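## Task

Put the cardboard tube that is on the desk down onto the floor of the tray on the same desk, entirely within the tray's walls. At the end the tray must still sit flat with nearly all of it resting on the desk. Open the gripper and move the robot away afterwards. The robot must not topple or finish leaning, or the task fails. The result only counts if it holds without the robot supporting anything.

## Robot and tools

Robot: a wheeled base with a vertical column, a tilting head and two 6-joint arms (left, right), each with a two-finger gripper. Folded, it is 0.73 m long, 0.62 m wide, 1.88 m tall; its front is 0.40 m ahead of the column. Loose objects may occasionally get a small external shove.

Frames: base frame has its origin on the floor under the column, between the drive wheels; x forward, y left, z up, metres. left_hand and right_hand are reported in it: the point where the fingers join (tips 8 mm further). The hand's z axis is the finger direction, its y axis the opening direction. Odometry frame = base frame at scene start; base_odometry counts wheel turns only, so slip looks like travel. Heading is positive leftward, -3.142 to 3.142.

execute_actions: argument actions is a list with zero or one action; an empty list just reports state and images. An action may hold base, joints, or both, plus optional speeds; its motions start together. base takes exactly one key: translate_m (metres, relative drive straight from where the base currently is, + forward, range -3 to 3) or rotate_rad (radians, relative turn in place, + counter-clockwise seen from above, range -3.2 to 3.2). No sideways motion. joints is one dictionary for both arms and head, keyed by joint name, each value an absolute target (not an offset): head_tilt_rad -0.61 to 1.308 (0 about level, + looks down); left/right_joint1_rad -2.879 to 2.879; joint2 0 to 3.141; joint3 0 to 3.019; joint4 -1.692 to 1.57; joint5 -1.57 to 1.57 (+ swings hand to robot's right); joint6 -2.094 to 2.094 (+ clockwise seen from behind the hand); left/right_gripper_m 0 to 0.093, the fingertip gap in metres. speeds can only lower top speed for that action: translate_m 0.05 to 0.8 m/s, rotate_rad 0.1 to 1 rad/s (maxima are defaults); it does not affect arms. A base move needing more than 8.667 s at its top speed is rejected. Unknown keys or out-of-range values reject the whole call. cameras: list from cam_head_left, cam_head_right, cam_left_wrist, cam_right_wrist, nav_camera, all; omitted/null/all gives every camera, [] none. Joints you omit may still be driving toward earlier targets.

wait: seconds 0 to 10; commands nothing, returns the same report. zoom_image: camera plus region [x0, y0, x1, y1] in pixels of that camera's latest full image, origin top-left, at most 504x504. finished_scene: scene = current scene number; final, irreversible; returns whether the task succeeded.

Arm geometry (approximate): with joint1 at -1.57 (left) or 1.57 (right) and joints 5, 6 at 0, the arm moves in a vertical plane straight ahead, 0.23 m beside the column. Let a = j2 - 0.35, b = 1.05 + j2 - j3, c = b - j4 (c = 1.57 means fingers straight down). Hand is 0.12 + 0.39 sin a + 0.38 cos b + 0.25 cos c ahead and 1.46 + 0.39 cos a - 0.38 sin b - 0.25 sin c up. Example: j2, j3, j4 = 0.93, 0.78, 0.14 gives 0.60 ahead, 1.21 up. Real hands tend to land up to 5 cm lower and nearer the column (about 12 cm with heavy or far loads). Reach is about 1 m from the shoulder, lowest about 0.47 m up; the floor is out of reach. Fingers straight down carry 0.3 kg out to 0.6 m ahead, 0.65 to 1.6 m up; heavier loads need a closer hand.

Gripper: fingers 7 cm long; outside span is 1 cm more than the opening at the tips, 5 cm at the base; housing 10 x 7 cm; wrist camera sticks 11 cm sideways. To grasp, command a gap smaller than the object; off_target is then normal. If the reported opening stays at least 0.002 above the target, something is held.

Friction: changes under about 0.03 rad (0.08 for joints 2, 3) may not move a joint while still saying done. For gentle contact, step about 0.05 rad per call from your previous target. A raised hand may first slide a few cm toward the column.

Result lines: base_status and joint_status give how each motion ended: done, off_target (stopped short, may still push), contact_stop (base only, a wheel stalled: back off 0.05 m before retrying or turning), time_out, not_followed (safety check withheld an arm's targets, shown with joint command not followed and a cause line; undo the offending joints by at least 0.05 rad, or move the other arm away). on_its_own shows uncommanded behaviour; held at is the held target. turned_by_wheels vs turned_by_imu differing by over about 4 % and at least 0.05 rad means collision or slip. base_tilt is in degrees; forward dropping 0.5 or more during a move means leaning back: reverse 0.05 m. motor_effort lists only the wheels (percent, + forward, peak in brackets). wheel_motors_off = 1 means the wheels shut off after about 3 s of hard pushing. Joint torques and motor temperatures are also listed; MOTOR HOT appears from 85 °C, and at 100 °C the arm drops everything (OVER-TEMPERATURE FAULT). To relieve a blocked arm, resend its reported positions as targets (a held load sinks a bit).

Avoid: arms colliding or pressing on each other (can end the run), tables between 0.30 and 1.20 m high hitting the column, dropping or slamming objects, shoving the tray off the desk, and tipping the robot. Release the object and retreat before finishing.

Cameras: head pair and nav_camera are pinhole with radial distortion, 896x504; wrist cameras are fisheye, 504x504. Calibration in the instructions gives K, distortion and T_world_to_cam relative to the base frame, with small per-scene errors.

Each tool is called after "Emit:" as name(argument=value, ...), one argument or row to a line, values as JSON.

## Session

I'll start by looking at the current state and images.

Emit:
execute_actions(
  actions=[],
)

Scene clock: 0.00 s.
Joint torques (N m, as the arm reports them, + toward a larger angle): no reading
Motor temperatures (°C, as the motors report them): left_arm=[30 28 29 28 29 30] | right_arm=[29 27 29 30 29 31]
base_odometry: x=+0.000 y=+0.000 heading=+0.000 (m, m, rad; odometry frame)
turned_by_wheels: +0.000 (rad since the last result)
turned_by_imu: +0.000 (rad since the last result)
base_tilt: forward=+0.0 right=+0.0 (deg)
base_status: not commanded
joint_positions: head_tilt_rad=+0.889 left_joint1_rad=-1.579 left_joint2_rad=+0.881 left_joint3_rad=+0.365 left_joint4_rad=-0.947 left_joint5_rad=+0.000 left_joint6_rad=+0.039 left_gripper_m=+0.094 right_joint1_rad=+1.569 right_joint2_rad=+0.865 right_joint3_rad=+0.399 right_joint4_rad=-0.974 right_joint5_rad=+0.039 right_joint6_rad=+0.039 right_gripper_m=+0.094
joint_status: not commanded
wheel_motors_off: 0
motor_effort: left_wheel=+0 right_wheel=+2 (%)
left_hand: x=+0.1247 y=+0.2231 z=+1.2602 quat_wxyz=(+0.452, -0.021, -0.892, +0.011) (m; base frame)
right_hand: x=+0.1421 y=-0.2325 z=+1.2595 quat_wxyz=(+0.441, -0.009, -0.897, +0.027) (m; base frame)
pictures: cam_head_left, cam_head_right, cam_left_wrist, cam_right_wrist, nav_camera
Images, in order (width x height): cam_head_left 896x504, cam_head_right 896x504, cam_left_wrist 504x504, cam_right_wrist 504x504, nav_camera 896x504.

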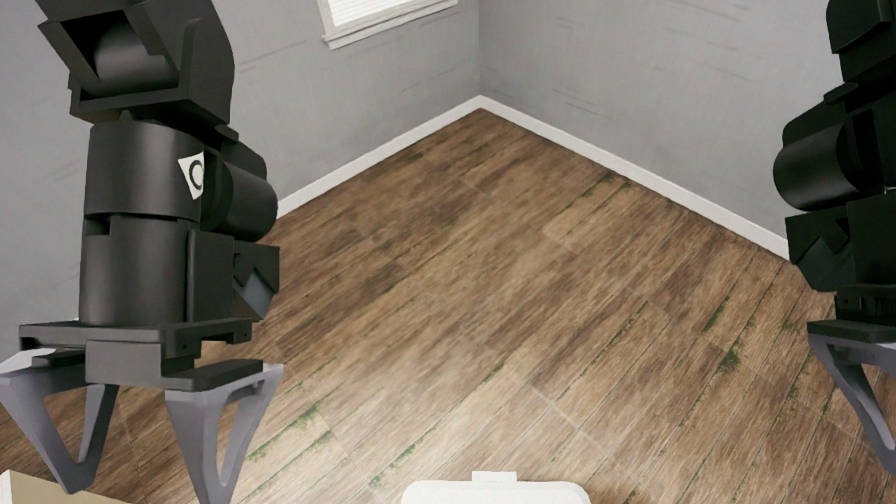

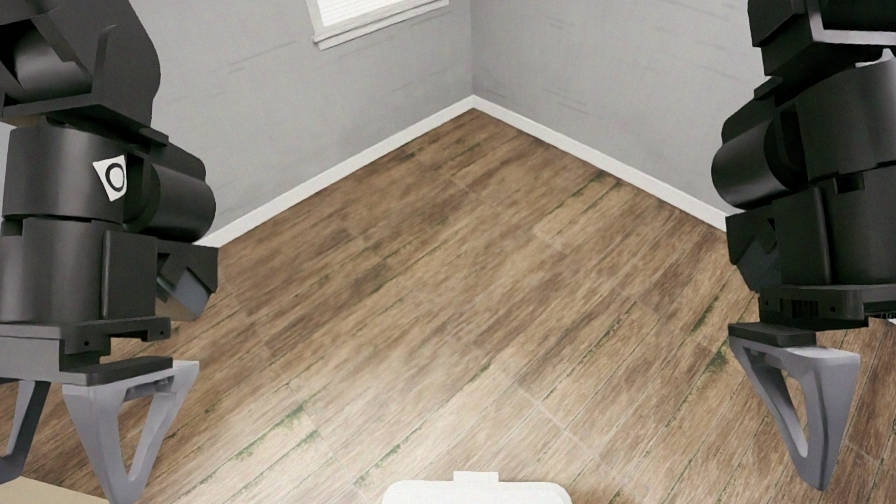

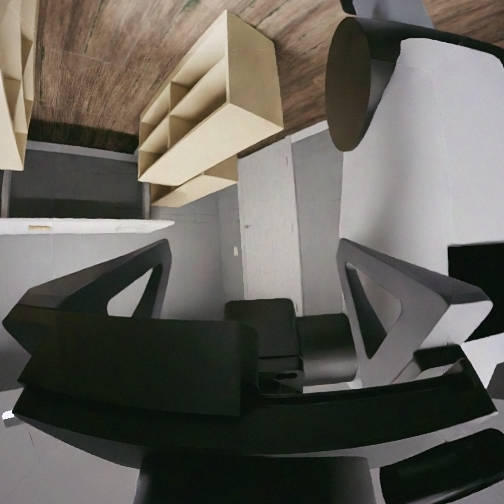

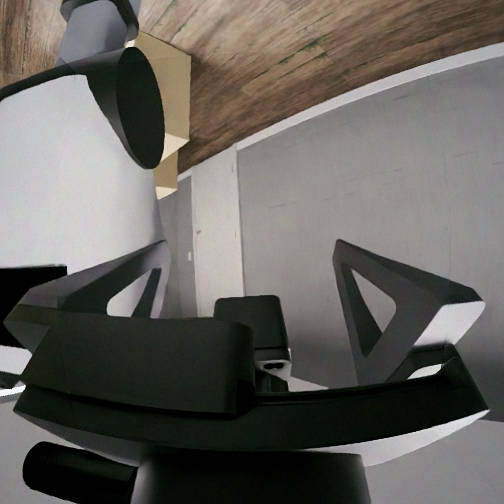

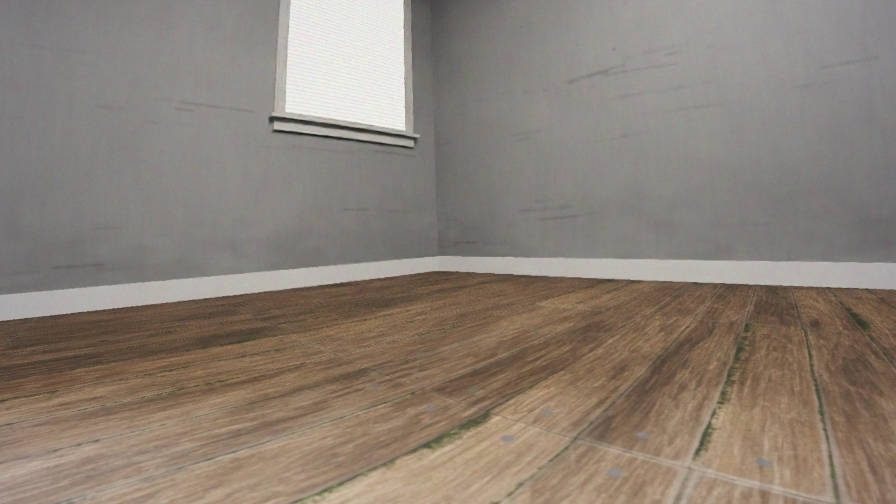

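Emit:
execute_actions(
  actions=[
    {"base": {"rotate_rad": 2.3}, "joints": {"head_tilt_rad": 0.45}},
  ],
  cameras=["cam_head_left", "nav_camera"],
)

Scene clock: 18.63 s.
Joint torques (N m, as the arm reports them, + toward a larger angle): left_arm=[-0.59 -7.69 -0.97 -1.2  -0.07  0.04] | right_arm=[ 1.46 -4.55 -0.85 -1.41 -0.02  0.  ]
Motor temperatures (°C, as the motors report them): left_arm=[30 28 29 28 29 30] | right_arm=[29 28 29 30 29 31]
base_odometry: x=+0.000 y=+0.000 heading=+2.299 (m, m, rad; odometry frame)
turned_by_wheels: +2.299 (rad since the last result)
turned_by_imu: +2.297 (rad since the last result)
base_tilt: forward=+0.0 right=+0.0 (deg)
base_status: done
joint_positions: head_tilt_rad=+0.469 left_joint1_rad=-1.579 left_joint2_rad=+0.881 left_joint3_rad=+0.365 left_joint4_rad=-0.947 left_joint5_rad=+0.000 left_joint6_rad=+0.039 left_gripper_m=+0.094 right_joint1_rad=+1.569 right_joint2_rad=+0.865 right_joint3_rad=+0.399 right_joint4_rad=-0.974 right_joint5_rad=+0.039 right_joint6_rad=+0.039 right_gripper_m=+0.094
joint_status: all done
wheel_motors_off: 0
motor_effort: left_wheel=-5(44) right_wheel=+6(38) (%)
left_hand: x=+0.1247 y=+0.2231 z=+1.2602 quat_wxyz=(+0.452, -0.021, -0.892, +0.011) (m; base frame)
right_hand: x=+0.1421 y=-0.2325 z=+1.2595 quat_wxyz=(+0.441, -0.009, -0.897, +0.027) (m; base frame)
pictures: cam_head_left, nav_camera
camera_calibration (this result's frames):
cam_head_left: T_world_to_cam=[[0.0668489, -0.996246, -0.0549964, 0.107924], [-0.434439, 0.0205578, -0.900466, 1.40568], [0.898217, 0.0840878, -0.431434, 0.536757], [0, 0, 0, 1]] pos_world=[0.121345, 0.0334868, 1.50328]
Images, in order (width x height): cam_head_left 896x504, nav_camera 896x504.

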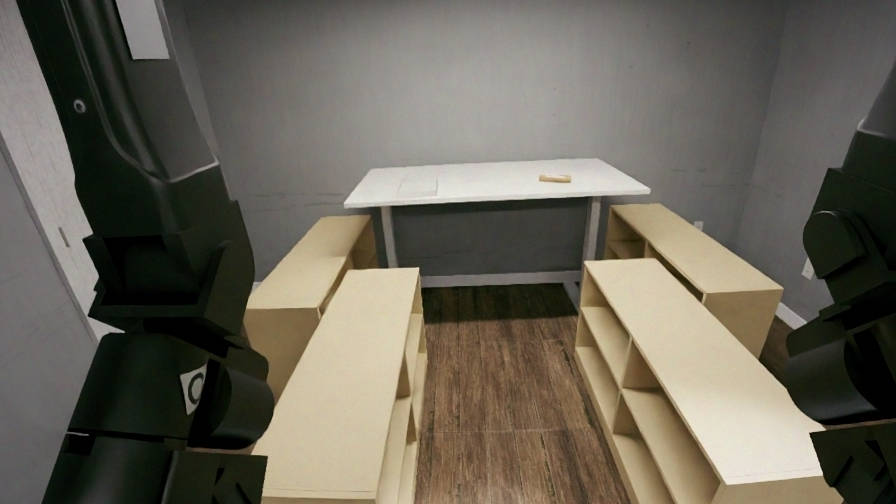

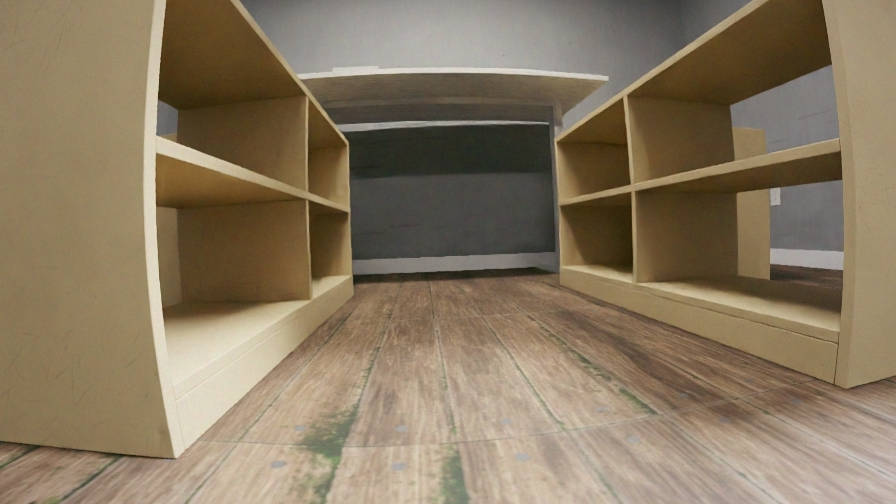

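Emit:
zoom_image(
  camera="nav_camera",
  region=[140, 250, 420, 480],
)

Emit:
zoom_image(
  camera="nav_camera",
  region=[520, 240, 896, 420],
)

Emit:
zoom_image(
  camera="cam_head_left",
  region=[330, 140, 670, 330],
)

Emit:
zoom_image(
  camera="cam_head_left",
  region=[300, 250, 800, 504],
)

Region (140, 250, 420, 480) of nav_camera's 896x504 image, scaled by 1.800, with more detail than that image has; it fills the top 414 rows of this view, and the rest is white.

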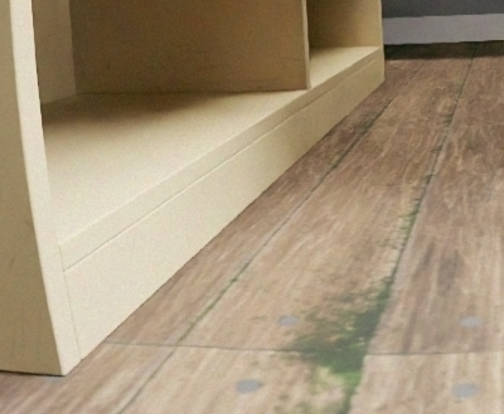

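Region (520, 240, 896, 420) of nav_camera's 896x504 image, scaled by 1.340, with more detail than that image has; it fills the top 241 rows of this view, and the rest is white.

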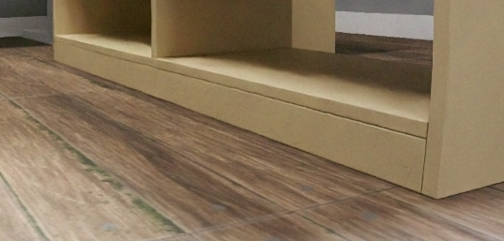

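Region (330, 140, 670, 330) of cam_head_left's 896x504 image, scaled by 1.482, with more detail than that image has; it fills the top 282 rows of this view, and the rest is white.

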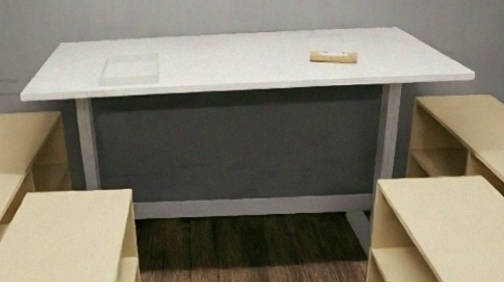

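Region (300, 250, 800, 504) of cam_head_left's 896x504 image, scaled by 1.008, with more detail than that image has; it fills the top 256 rows of this view, and the rest is white.

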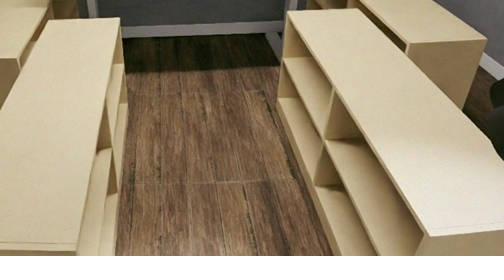

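Emit:
execute_actions(
  actions=[
    {"base": {"rotate_rad": -0.45}},
  ],
  cameras=[],
)

Emit:
execute_actions(
  actions=[
    {"base": {"translate_m": 0.32}},
  ],
  cameras=[],
)

Emit:
execute_actions(
  actions=[
    {"base": {"rotate_rad": 0.485}, "joints": {"head_tilt_rad": 0.8}},
  ],
  cameras=["cam_head_left", "cam_head_right", "nav_camera"],
)

Scene clock: 140.27 s.
Joint torques (N m, as the arm reports them, + toward a larger angle): left_arm=[-0.55 -8.15 -0.92 -1.2  -0.07  0.03] | right_arm=[ 1.6  -4.82 -0.85 -1.34 -0.01  0.  ]
Motor temperatures (°C, as the motors report them): left_arm=[30 29 29 28 29 30] | right_arm=[29 28 29 30 29 31]
base_odometry: x=+0.000 y=+0.000 heading=+1.850 (m, m, rad; odometry frame)
turned_by_wheels: -0.449 (rad since the last result)
turned_by_imu: -0.453 (rad since the last result)
base_tilt: forward=+0.0 right=+0.1 (deg)
base_status: done
joint_positions: head_tilt_rad=+0.469 left_joint1_rad=-1.579 left_joint2_rad=+0.881 left_joint3_rad=+0.365 left_joint4_rad=-0.947 left_joint5_rad=+0.000 left_joint6_rad=+0.039 left_gripper_m=+0.094 right_joint1_rad=+1.569 right_joint2_rad=+0.865 right_joint3_rad=+0.399 right_joint4_rad=-0.974 right_joint5_rad=+0.039 right_joint6_rad=+0.039 right_gripper_m=+0.094
joint_status: not commanded
wheel_motors_off: 0
motor_effort: left_wheel=+3(20) right_wheel=-3(22) (%)
left_hand: x=+0.1247 y=+0.2231 z=+1.2602 quat_wxyz=(+0.452, -0.021, -0.892, +0.011) (m; base frame)
right_hand: x=+0.1421 y=-0.2325 z=+1.2595 quat_wxyz=(+0.441, -0.009, -0.897, +0.027) (m; base frame)
pictures: none
No camera images: the call's "cameras" was empty. Leave "cameras" out to get every camera's image.

Scene clock: 142.27 s.
Joint torques (N m, as the arm reports them, + toward a larger angle): left_arm=[-0.77 -7.55 -1.12 -1.17 -0.1   0.02] | right_arm=[ 1.43 -4.44 -1.13 -1.39 -0.01  0.02]
Motor temperatures (°C, as the motors report them): left_arm=[30 29 29 28 29 30] | right_arm=[29 28 29 30 29 31]
base_odometry: x=-0.088 y=+0.308 heading=+1.852 (m, m, rad; odometry frame)
turned_by_wheels: +0.002 (rad since the last result)
turned_by_imu: +0.001 (rad since the last result)
base_tilt: forward=+0.0 right=+0.0 (deg)
base_status: done
joint_positions: head_tilt_rad=+0.468 left_joint1_rad=-1.579 left_joint2_rad=+0.881 left_joint3_rad=+0.368 left_joint4_rad=-0.947 left_joint5_rad=+0.000 left_joint6_rad=+0.039 left_gripper_m=+0.094 right_joint1_rad=+1.569 right_joint2_rad=+0.865 right_joint3_rad=+0.402 right_joint4_rad=-0.974 right_joint5_rad=+0.039 right_joint6_rad=+0.039 right_gripper_m=+0.094
joint_status: not commanded
wheel_motors_off: 0
motor_effort: left_wheel=+0(68) right_wheel=-1(59) (%)
left_hand: x=+0.1259 y=+0.2231 z=+1.2597 quat_wxyz=(+0.451, -0.021, -0.892, +0.011) (m; base frame)
right_hand: x=+0.1433 y=-0.2325 z=+1.2591 quat_wxyz=(+0.440, -0.009, -0.897, +0.027) (m; base frame)
pictures: none
No camera images: the call's "cameras" was empty. Leave "cameras" out to get every camera's image.

Scene clock: 144.23 s.
Joint torques (N m, as the arm reports them, + toward a larger angle): left_arm=[-0.34 -7.77 -1.16 -1.23 -0.08  0.04] | right_arm=[ 1.48 -4.94 -0.9  -1.38 -0.03 -0.01]
Motor temperatures (°C, as the motors report them): left_arm=[30 29 29 28 29 30] | right_arm=[29 28 29 30 29 31]
base_odometry: x=-0.088 y=+0.308 heading=+2.335 (m, m, rad; odometry frame)
turned_by_wheels: +0.484 (rad since the last result)
turned_by_imu: +0.481 (rad since the last result)
base_tilt: forward=+0.0 right=+0.0 (deg)
base_status: done
joint_positions: head_tilt_rad=+0.802 left_joint1_rad=-1.579 left_joint2_rad=+0.881 left_joint3_rad=+0.368 left_joint4_rad=-0.947 left_joint5_rad=+0.000 left_joint6_rad=+0.039 left_gripper_m=+0.094 right_joint1_rad=+1.569 right_joint2_rad=+0.865 right_joint3_rad=+0.400 right_joint4_rad=-0.974 right_joint5_rad=+0.039 right_joint6_rad=+0.039 right_gripper_m=+0.094
joint_status: all done
wheel_motors_off: 0
motor_effort: left_wheel=-5(54) right_wheel=+6(43) (%)
left_hand: x=+0.1259 y=+0.2231 z=+1.2597 quat_wxyz=(+0.451, -0.021, -0.892, +0.011) (m; base frame)
right_hand: x=+0.1427 y=-0.2325 z=+1.2593 quat_wxyz=(+0.441, -0.009, -0.897, +0.027) (m; base frame)
pictures: cam_head_left, cam_head_right, nav_camera
camera_calibration (this result's frames):
cam_head_left: T_world_to_cam=[[0.0451817, -0.996246, -0.0738376, 0.138023], [-0.705088, 0.0205578, -0.708822, 1.12408], [0.707679, 0.0840878, -0.701513, 0.962204], [0, 0, 0, 1]] pos_world=[0.105409, 0.0334868, 1.48196]
cam_head_right: T_world_to_cam=[[0.0467993, -0.996837, -0.0642279, 0.0724461], [-0.7048, 0.0126122, -0.709294, 1.12539], [0.707861, 0.0784623, -0.70198, 0.95954], [0, 0, 0, 1]] pos_world=[0.110562, -0.0172644, 1.47646]
Images, in order (width x height): cam_head_left 896x504, cam_head_right 896x504, nav_camera 896x504.

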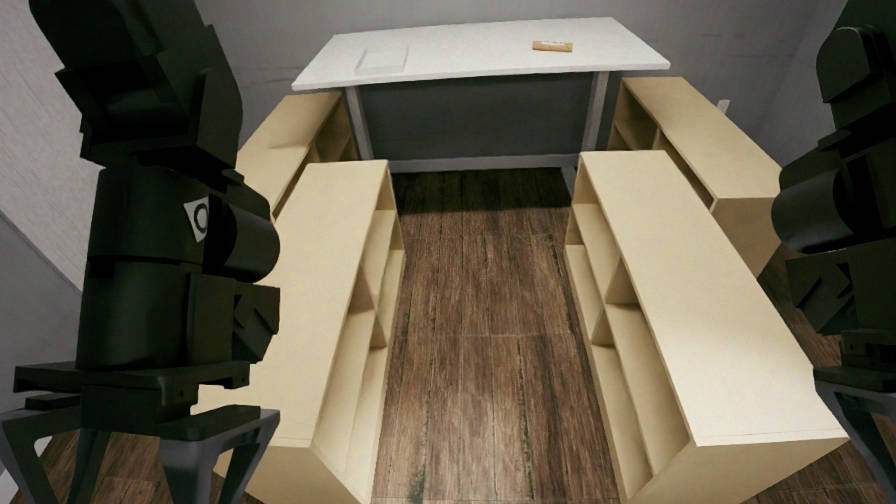

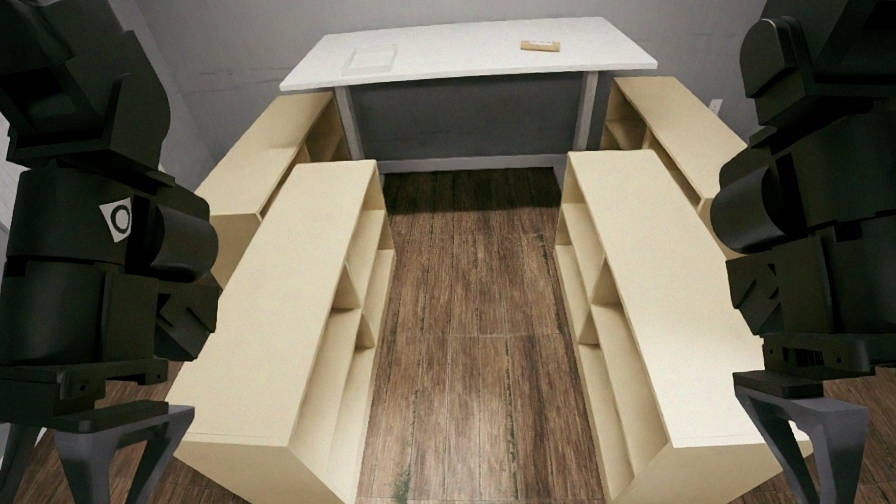

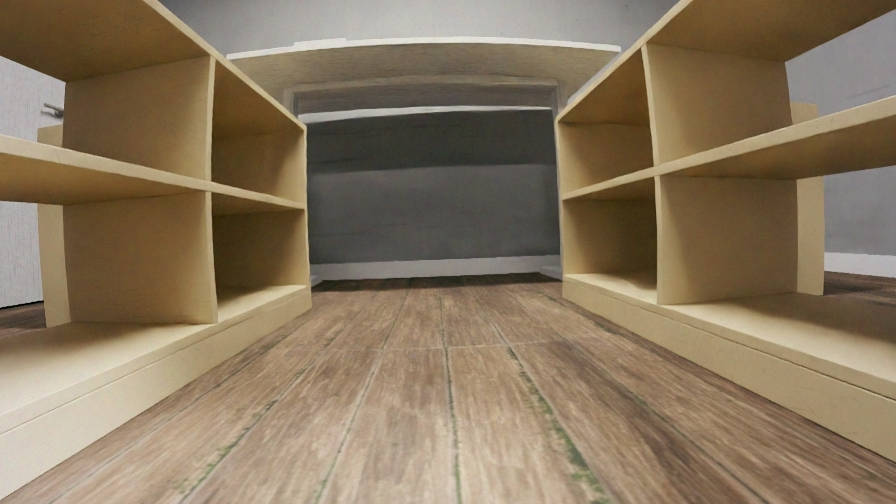

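Emit:
execute_actions(
  actions=[
    {"base": {"translate_m": 1.15}, "joints": {"head_tilt_rad": 0.9}},
  ],
  cameras=["cam_head_left", "cam_head_right", "nav_camera"],
)

Scene clock: 265.10 s.
Joint torques (N m, as the arm reports them, + toward a larger angle): left_arm=[-0.41 -7.58 -1.03 -1.11 -0.08  0.03] | right_arm=[ 1.56 -4.47 -0.83 -1.37 -0.03  0.02]
Motor temperatures (°C, as the motors report them): left_arm=[30 29 29 28 29 30] | right_arm=[29 29 29 30 29 31]
base_odometry: x=-0.885 y=+1.137 heading=+2.336 (m, m, rad; odometry frame)
turned_by_wheels: +0.001 (rad since the last result)
turned_by_imu: -0.002 (rad since the last result)
base_tilt: forward=+0.1 right=+0.0 (deg)
base_status: done
joint_positions: head_tilt_rad=+0.902 left_joint1_rad=-1.579 left_joint2_rad=+0.881 left_joint3_rad=+0.366 left_joint4_rad=-0.947 left_joint5_rad=+0.000 left_joint6_rad=+0.039 left_gripper_m=+0.094 right_joint1_rad=+1.569 right_joint2_rad=+0.864 right_joint3_rad=+0.399 right_joint4_rad=-0.974 right_joint5_rad=+0.039 right_joint6_rad=+0.039 right_gripper_m=+0.094
joint_status: all done
wheel_motors_off: 0
motor_effort: left_wheel=-1(53) right_wheel=-1(58) (%)
left_hand: x=+0.1249 y=+0.2231 z=+1.2601 quat_wxyz=(+0.452, -0.021, -0.892, +0.011) (m; base frame)
right_hand: x=+0.1421 y=-0.2325 z=+1.2595 quat_wxyz=(+0.441, -0.009, -0.897, +0.027) (m; base frame)
pictures: cam_head_left, cam_head_right, nav_camera
camera_calibration (this result's frames):
cam_head_left: T_world_to_cam=[[0.0375884, -0.996246, -0.0779775, 0.144778], [-0.772298, 0.0205578, -0.634927, 1.01365], [0.634147, 0.0840878, -0.768626, 1.06924], [0, 0, 0, 1]] pos_world=[0.0993412, 0.0334868, 1.47672]
cam_head_right: T_world_to_cam=[[0.0401568, -0.996837, -0.0685772, 0.0794761], [-0.772058, 0.0126122, -0.635426, 1.015], [0.634282, 0.0784623, -0.76911, 1.0666], [0, 0, 0, 1]] pos_world=[0.10392, -0.0172644, 1.47074]
Images, in order (width x height): cam_head_left 896x504, cam_head_right 896x504, nav_camera 896x504.

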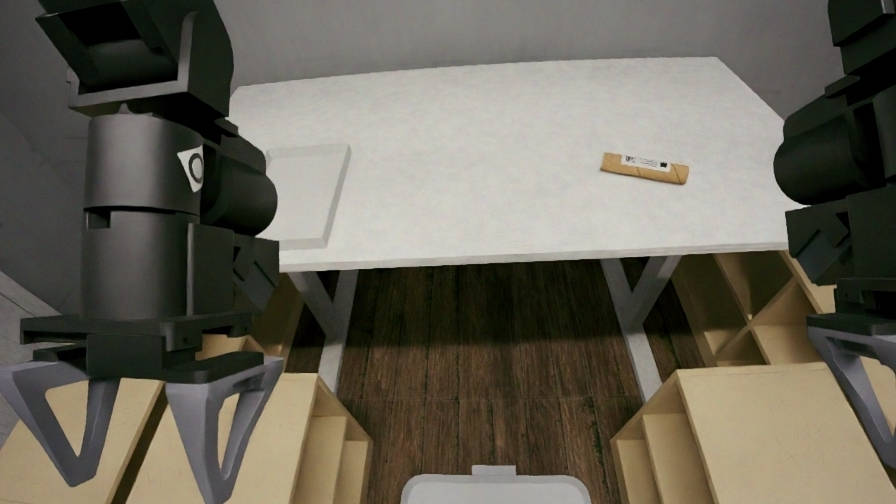

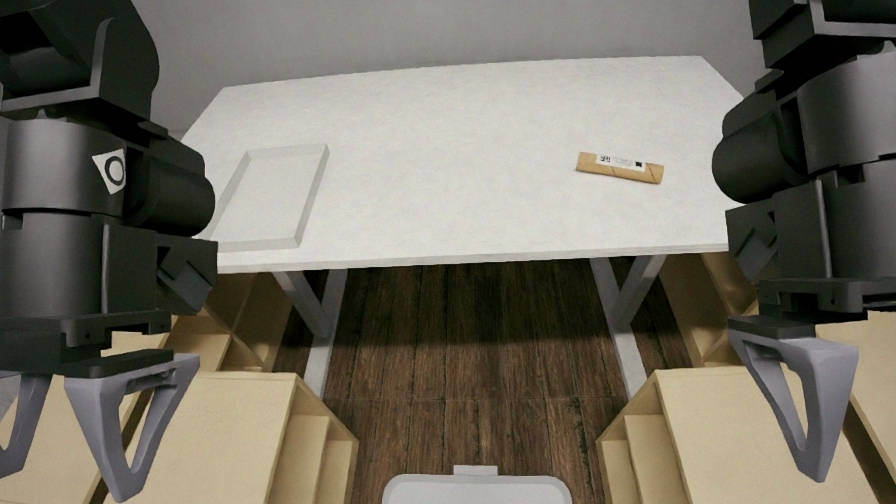

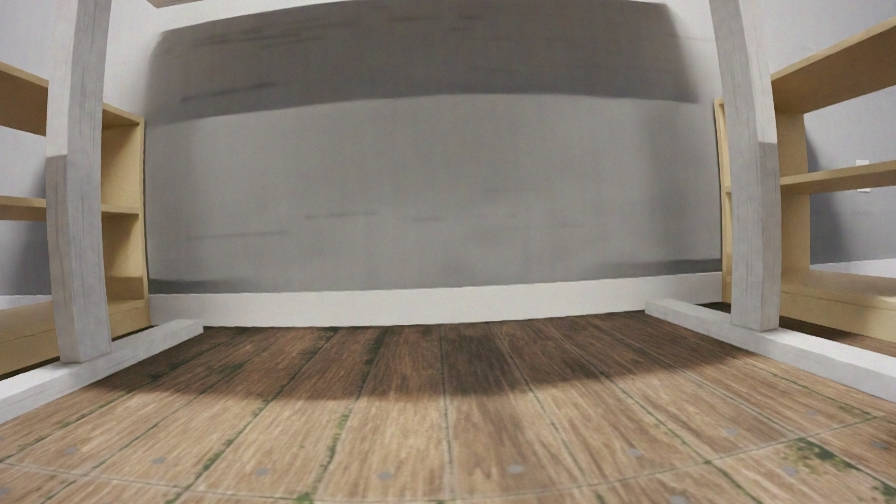

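Emit:
zoom_image(
  camera="cam_head_left",
  region=[580, 130, 720, 210],
)

Emit:
zoom_image(
  camera="cam_head_right",
  region=[555, 130, 695, 210],
)

Emit:
zoom_image(
  camera="cam_head_right",
  region=[190, 130, 350, 280],
)

Emit:
zoom_image(
  camera="cam_head_left",
  region=[215, 130, 375, 280],
)

Region (580, 130, 720, 210) of cam_head_left's 896x504 image, scaled by 3.600, with more detail than that image has; it fills the top 288 rows of this view, and the rest is white.

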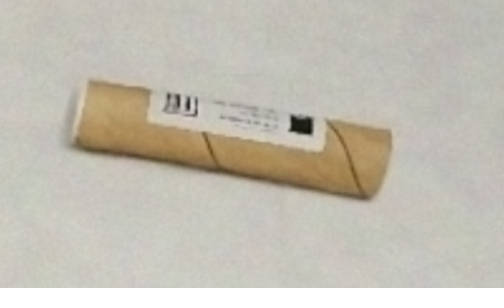

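Region (555, 130, 695, 210) of cam_head_right's 896x504 image, scaled by 3.600, with more detail than that image has; it fills the top 288 rows of this view, and the rest is white.

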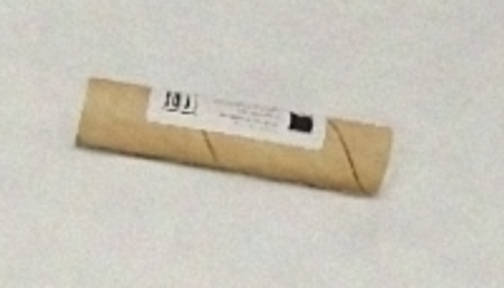

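Region (190, 130, 350, 280) of cam_head_right's 896x504 image, scaled by 3.150, with more detail than that image has; it fills the top 472 rows of this view, and the rest is white.

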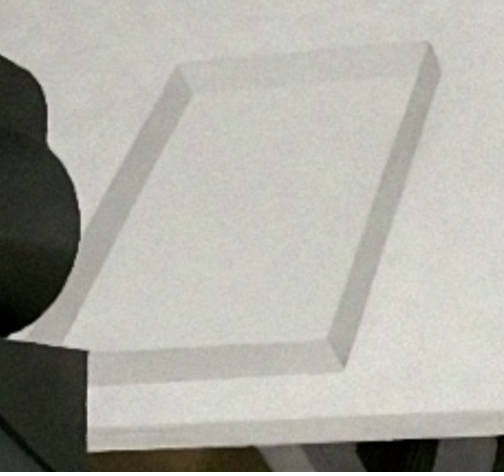

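Region (215, 130, 375, 280) of cam_head_left's 896x504 image, scaled by 3.150, with more detail than that image has; it fills the top 472 rows of this view, and the rest is white.

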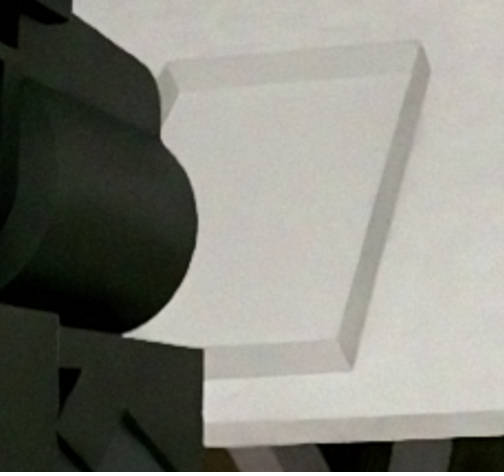

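Emit:
execute_actions(
  actions=[
    {"base": {"translate_m": 0.25}, "joints": {"head_tilt_rad": 1.3, "left_joint2_rad": 1.2, "left_joint3_rad": 1.15, "left_joint4_rad": -0.45, "left_joint5_rad": -0.575, "left_joint6_rad": 1.15}},
  ],
  cameras=["cam_head_left", "cam_head_right", "cam_left_wrist"],
)

Scene clock: 375.90 s.
Joint torques (N m, as the arm reports them, + toward a larger angle): left_arm=[ -0.83 -19.23   3.84   0.41  -0.59   0.11] | right_arm=[ 1.82 -4.6  -0.93 -1.4  -0.01 -0.01]
Motor temperatures (°C, as the motors report them): left_arm=[30 29 29 28 29 30] | right_arm=[29 29 29 30 29 31]
base_odometry: x=-1.058 y=+1.318 heading=+2.337 (m, m, rad; odometry frame)
turned_by_wheels: +0.001 (rad since the last result)
turned_by_imu: -0.001 (rad since the last result)
base_tilt: forward=+0.0 right=+0.1 (deg)
base_status: done
joint_positions: head_tilt_rad=+1.297 left_joint1_rad=-1.579 left_joint2_rad=+1.194 left_joint3_rad=+1.154 left_joint4_rad=-0.451 left_joint5_rad=-0.572 left_joint6_rad=+1.141 left_gripper_m=+0.094 right_joint1_rad=+1.569 right_joint2_rad=+0.864 right_joint3_rad=+0.400 right_joint4_rad=-0.974 right_joint5_rad=+0.039 right_joint6_rad=+0.039 right_gripper_m=+0.094
joint_status: all done
wheel_motors_off: 0
motor_effort: left_wheel=+1(35) right_wheel=-1(39) (%)
left_hand: x=+0.5974 y=+0.3135 z=+1.1535 quat_wxyz=(+0.137, -0.516, -0.810, -0.243) (m; base frame)
right_hand: x=+0.1428 y=-0.2325 z=+1.2593 quat_wxyz=(+0.440, -0.009, -0.897, +0.027) (m; base frame)
pictures: cam_head_left, cam_head_right, cam_left_wrist
camera_calibration (this result's frames):
cam_head_left: T_world_to_cam=[[0.00464634, -0.996246, -0.0864395, 0.159457], [-0.957292, 0.0205578, -0.288392, 0.489231], [0.289087, 0.0840878, -0.953603, 1.37135], [0, 0, 0, 1]] pos_world=[0.0711557, 0.0334868, 1.4626]
cam_head_right: T_world_to_cam=[[0.010638, -0.996837, -0.0787543, 0.0966248], [-0.957263, 0.0126122, -0.288945, 0.490674], [0.289025, 0.0784623, -0.954101, 1.36875], [0, 0, 0, 1]] pos_world=[0.0730744, -0.0172644, 1.45531]
cam_left_wrist: T_world_to_cam=[[-0.911114, -0.326794, -0.251152, 0.941563], [-0.353139, 0.304768, 0.884539, -0.897731], [-0.212519, 0.894607, -0.393082, 0.42618], [0, 0, 0, 1]] pos_world=[0.631419, 0.200033, 1.19808]
Images, in order (width x height): cam_head_left 896x504, cam_head_right 896x504, cam_left_wrist 504x504.

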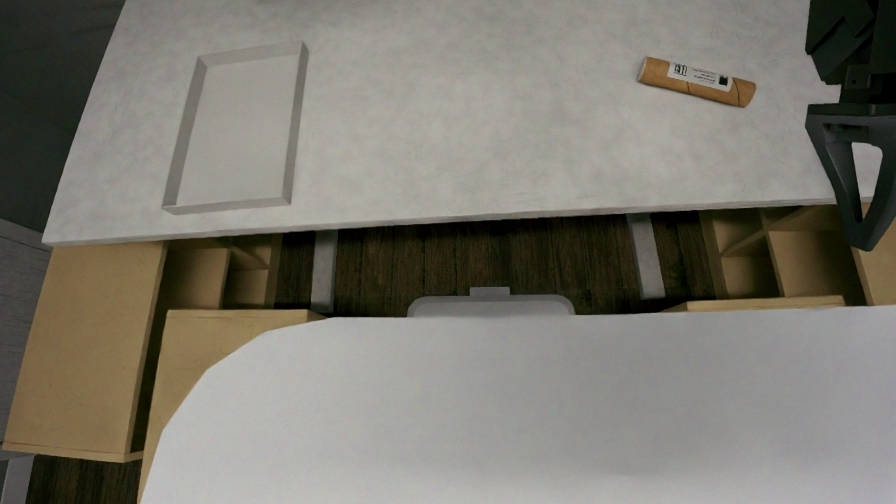

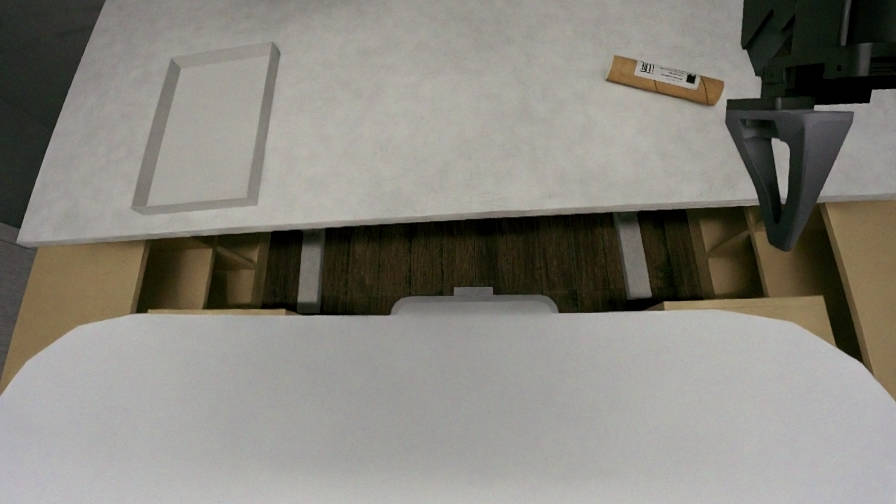

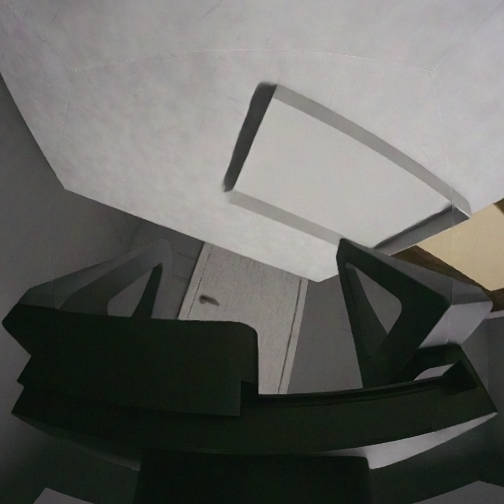

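Emit:
zoom_image(
  camera="cam_head_left",
  region=[620, 40, 780, 130],
)

Emit:
zoom_image(
  camera="cam_head_left",
  region=[140, 30, 340, 250],
)

Region (620, 40, 780, 130) of cam_head_left's 896x504 image, scaled by 3.150, with more detail than that image has; it fills the top 284 rows of this view, and the rest is white.

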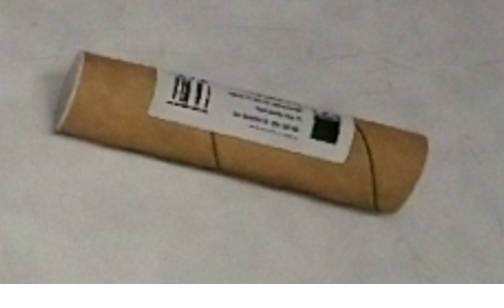

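Region (140, 30, 340, 250) of cam_head_left's 896x504 image, scaled by 2.291, with more detail than that image has; it fills the left 458 columns of this view, and the rest is white.

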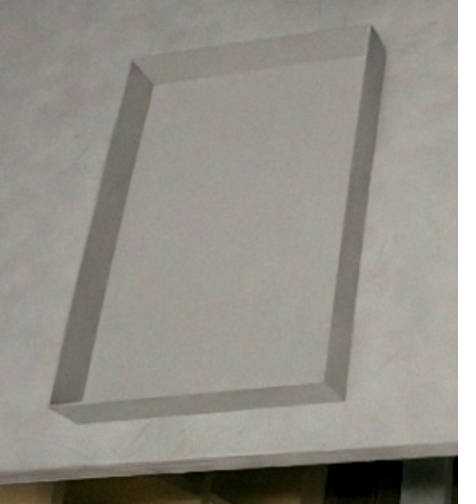

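Emit:
execute_actions(
  actions=[
    {"base": {"rotate_rad": -0.3}, "joints": {"head_tilt_rad": 0.85, "left_joint1_rad": -2.263, "left_joint2_rad": 1.736, "left_joint3_rad": 1.64, "left_joint4_rad": -0.545, "left_joint5_rad": -0.586, "left_joint6_rad": 1.178}, "speeds": {"rotate_rad": 0.3}},
  ],
  cameras=["cam_head_left", "cam_head_right", "cam_left_wrist"],
)

Scene clock: 428.97 s.
Joint torques (N m, as the arm reports them, + toward a larger angle): left_arm=[ -8.27 -21.01   5.32  -0.03  -0.04   0.11] | right_arm=[ 1.84 -4.52 -0.97 -1.47 -0.02  0.02]
Motor temperatures (°C, as the motors report them): left_arm=[30 32 30 28 29 30] | right_arm=[29 29 29 30 29 31]
base_odometry: x=-1.058 y=+1.318 heading=+2.038 (m, m, rad; odometry frame)
turned_by_wheels: -0.298 (rad since the last result)
turned_by_imu: -0.298 (rad since the last result)
base_tilt: forward=+0.0 right=+0.1 (deg)
base_status: done
joint_positions: head_tilt_rad=+0.866 left_joint1_rad=-2.285 left_joint2_rad=+1.754 left_joint3_rad=+1.617 left_joint4_rad=-0.536 left_joint5_rad=-0.585 left_joint6_rad=+1.170 left_gripper_m=+0.094 right_joint1_rad=+1.569 right_joint2_rad=+0.864 right_joint3_rad=+0.400 right_joint4_rad=-0.974 right_joint5_rad=+0.039 right_joint6_rad=+0.039 right_gripper_m=+0.094
joint_status: all done
wheel_motors_off: 0
motor_effort: left_wheel=+2(42) right_wheel=-3(54) (%)
left_hand: x=+0.5598 y=-0.1660 z=+1.0459 quat_wxyz=(+0.005, -0.714, -0.700, +0.012) (m; base frame)
right_hand: x=+0.1426 y=-0.2325 z=+1.2594 quat_wxyz=(+0.441, -0.009, -0.897, +0.027) (m; base frame)
pictures: cam_head_left, cam_head_right, cam_left_wrist
camera_calibration (this result's frames):
cam_head_left: T_world_to_cam=[[0.0403899, -0.996246, -0.0765639, 0.142461], [-0.748778, 0.0205578, -0.662501, 1.05493], [0.661589, 0.0840878, -0.745137, 1.03169], [0, 0, 0, 1]] pos_world=[0.101602, 0.0334868, 1.47855]
cam_head_right: T_world_to_cam=[[0.042616, -0.996837, -0.0670767, 0.0770424], [-0.748521, 0.0126122, -0.662991, 1.05627], [0.661741, 0.0784623, -0.745616, 1.02904], [0, 0, 0, 1]] pos_world=[0.106395, -0.0172644, 1.47274]
cam_left_wrist: T_world_to_cam=[[-0.999076, 0.0410582, 0.0126744, 0.557963], [0.040708, 0.809936, 0.585104, -0.493157], [0.0137578, 0.585079, -0.810859, 1.06383], [0, 0, 0, 1]] pos_world=[0.562887, -0.245907, 1.14409]
Images, in order (width x height): cam_head_left 896x504, cam_head_right 896x504, cam_left_wrist 504x504.

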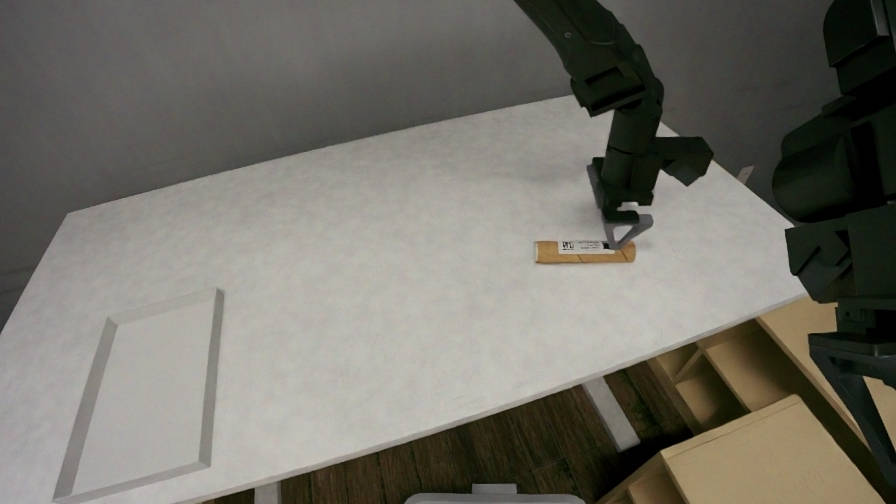

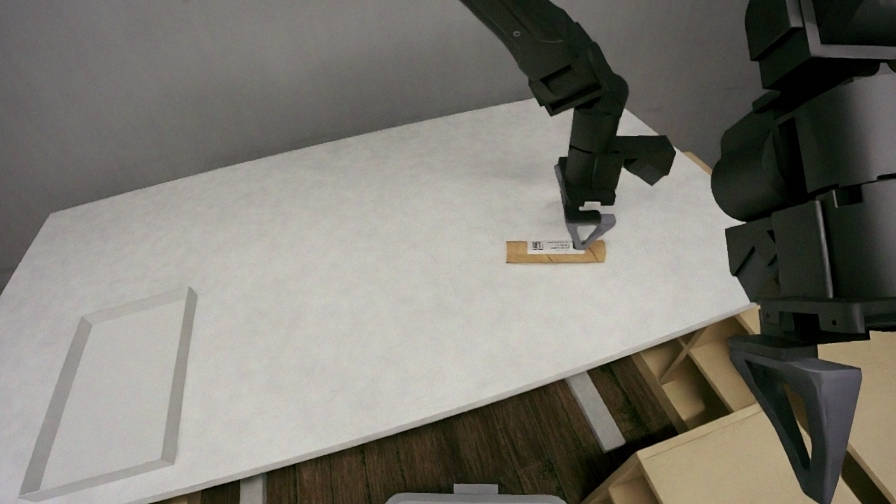

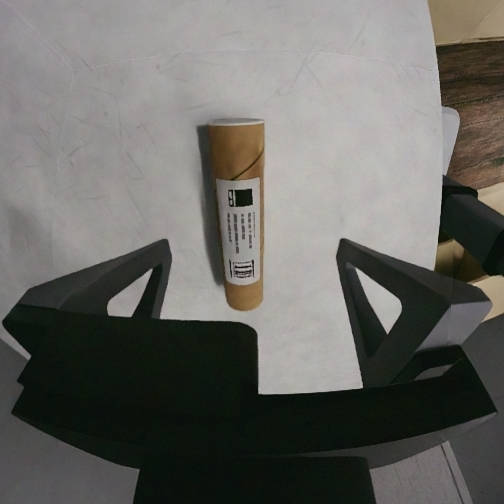

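Emit:
zoom_image(
  camera="cam_head_left",
  region=[510, 130, 730, 290],
)

Emit:
zoom_image(
  camera="cam_head_right",
  region=[480, 130, 700, 290],
)

Emit:
zoom_image(
  camera="cam_left_wrist",
  region=[140, 90, 380, 330],
)

Region (510, 130, 730, 290) of cam_head_left's 896x504 image, scaled by 2.291, with more detail than that image has; it fills the top 367 rows of this view, and the rest is white.

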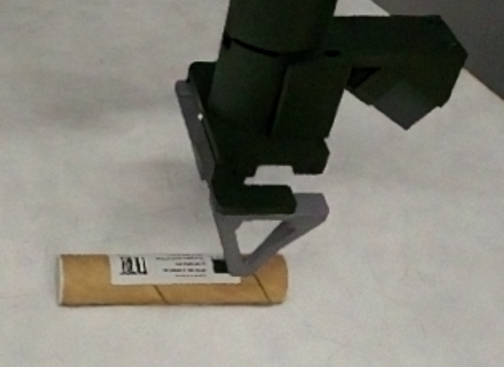

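Region (480, 130, 700, 290) of cam_head_right's 896x504 image, scaled by 2.291, with more detail than that image has; it fills the top 367 rows of this view, and the rest is white.

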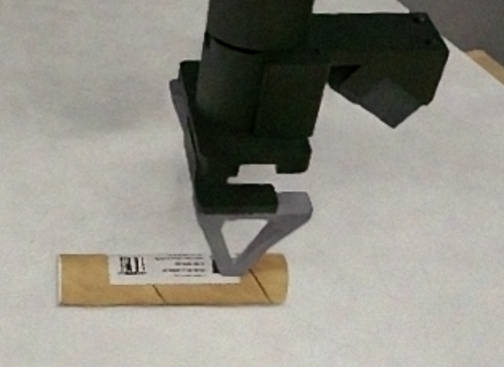

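Region (140, 90, 380, 330) of cam_left_wrist's 504x504 image, scaled by 2.100, with more detail than that image has.

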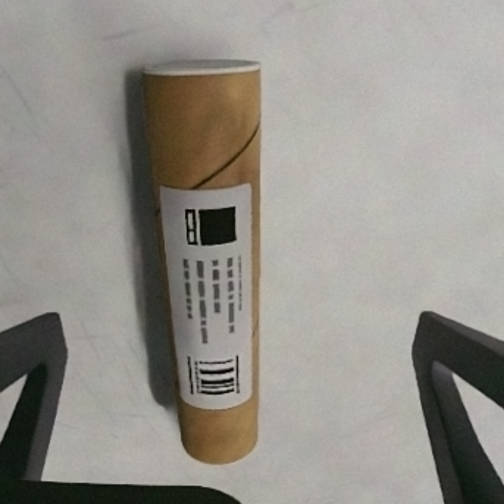

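Emit:
execute_actions(
  actions=[
    {"joints": {"left_joint1_rad": -2.178, "left_joint2_rad": 1.819, "left_joint3_rad": 1.687, "left_joint4_rad": -0.438, "left_joint5_rad": -0.532, "left_joint6_rad": 1.245}},
  ],
  cameras=["cam_head_left", "cam_left_wrist"],
)

Scene clock: 503.23 s.
Joint torques (N m, as the arm reports them, + toward a larger angle): left_arm=[ -9.85 -19.52   4.39   0.66   0.1    0.11] | right_arm=[ 1.72 -4.63 -0.81 -1.48 -0.01  0.  ]
Motor temperatures (°C, as the motors report them): left_arm=[31 34 31 28 29 30] | right_arm=[29 29 29 30 29 31]
base_odometry: x=-1.058 y=+1.318 heading=+2.039 (m, m, rad; odometry frame)
turned_by_wheels: +0.000 (rad since the last result)
turned_by_imu: -0.001 (rad since the last result)
base_tilt: forward=+0.1 right=+0.0 (deg)
base_status: not commanded
joint_positions: head_tilt_rad=+0.866 left_joint1_rad=-2.172 left_joint2_rad=+1.806 left_joint3_rad=+1.677 left_joint4_rad=-0.446 left_joint5_rad=-0.534 left_joint6_rad=+1.237 left_gripper_m=+0.094 right_joint1_rad=+1.569 right_joint2_rad=+0.864 right_joint3_rad=+0.400 right_joint4_rad=-0.974 right_joint5_rad=+0.039 right_joint6_rad=+0.039 right_gripper_m=+0.094
joint_status: all done
wheel_motors_off: 0
motor_effort: left_wheel=+5(3) right_wheel=-7(7) (%)
left_hand: x=+0.6015 y=-0.1222 z=+0.9945 quat_wxyz=(-0.009, -0.699, -0.715, -0.017) (m; base frame)
right_hand: x=+0.1426 y=-0.2325 z=+1.2594 quat_wxyz=(+0.441, -0.009, -0.897, +0.027) (m; base frame)
pictures: cam_head_left, cam_left_wrist
camera_calibration (this result's frames):
cam_head_left: T_world_to_cam=[[0.0403912, -0.996246, -0.0765632, 0.14246], [-0.748768, 0.0205578, -0.662514, 1.05495], [0.661601, 0.0840878, -0.745127, 1.03167], [0, 0, 0, 1]] pos_world=[0.101603, 0.0334868, 1.47855]
cam_left_wrist: T_world_to_cam=[[-0.998906, -0.000598072, -0.0467662, 0.652328], [-0.0286917, 0.797496, 0.602642, -0.477488], [0.0369354, 0.603325, -0.79664, 0.970091], [0, 0, 0, 1]] pos_world=[0.602084, -0.204095, 1.09108]
Images, in order (width x height): cam_head_left 896x504, cam_left_wrist 504x504.

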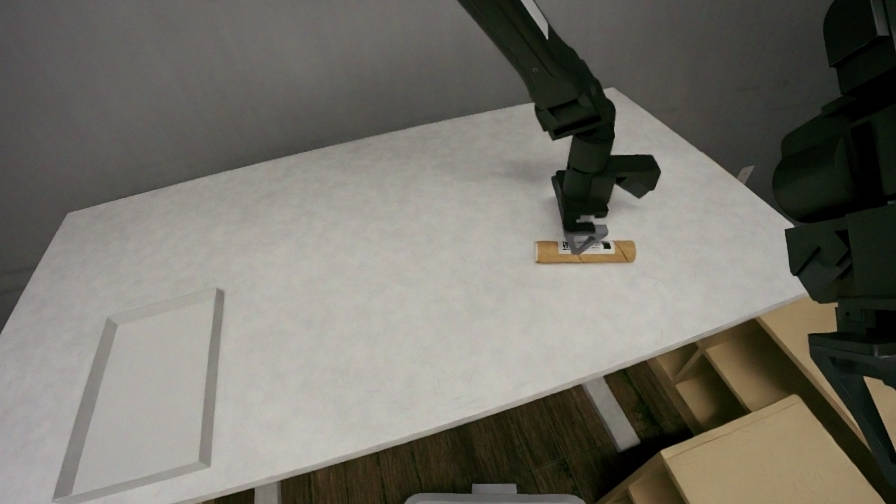

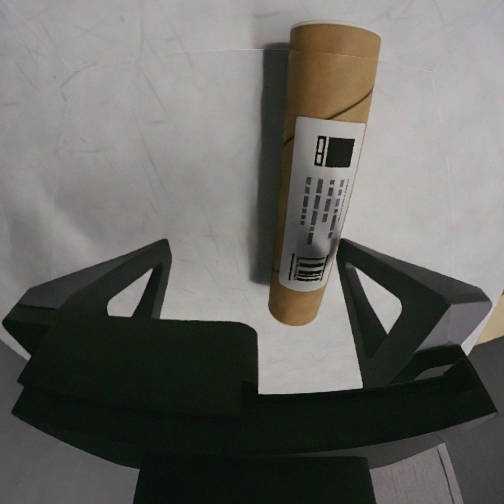

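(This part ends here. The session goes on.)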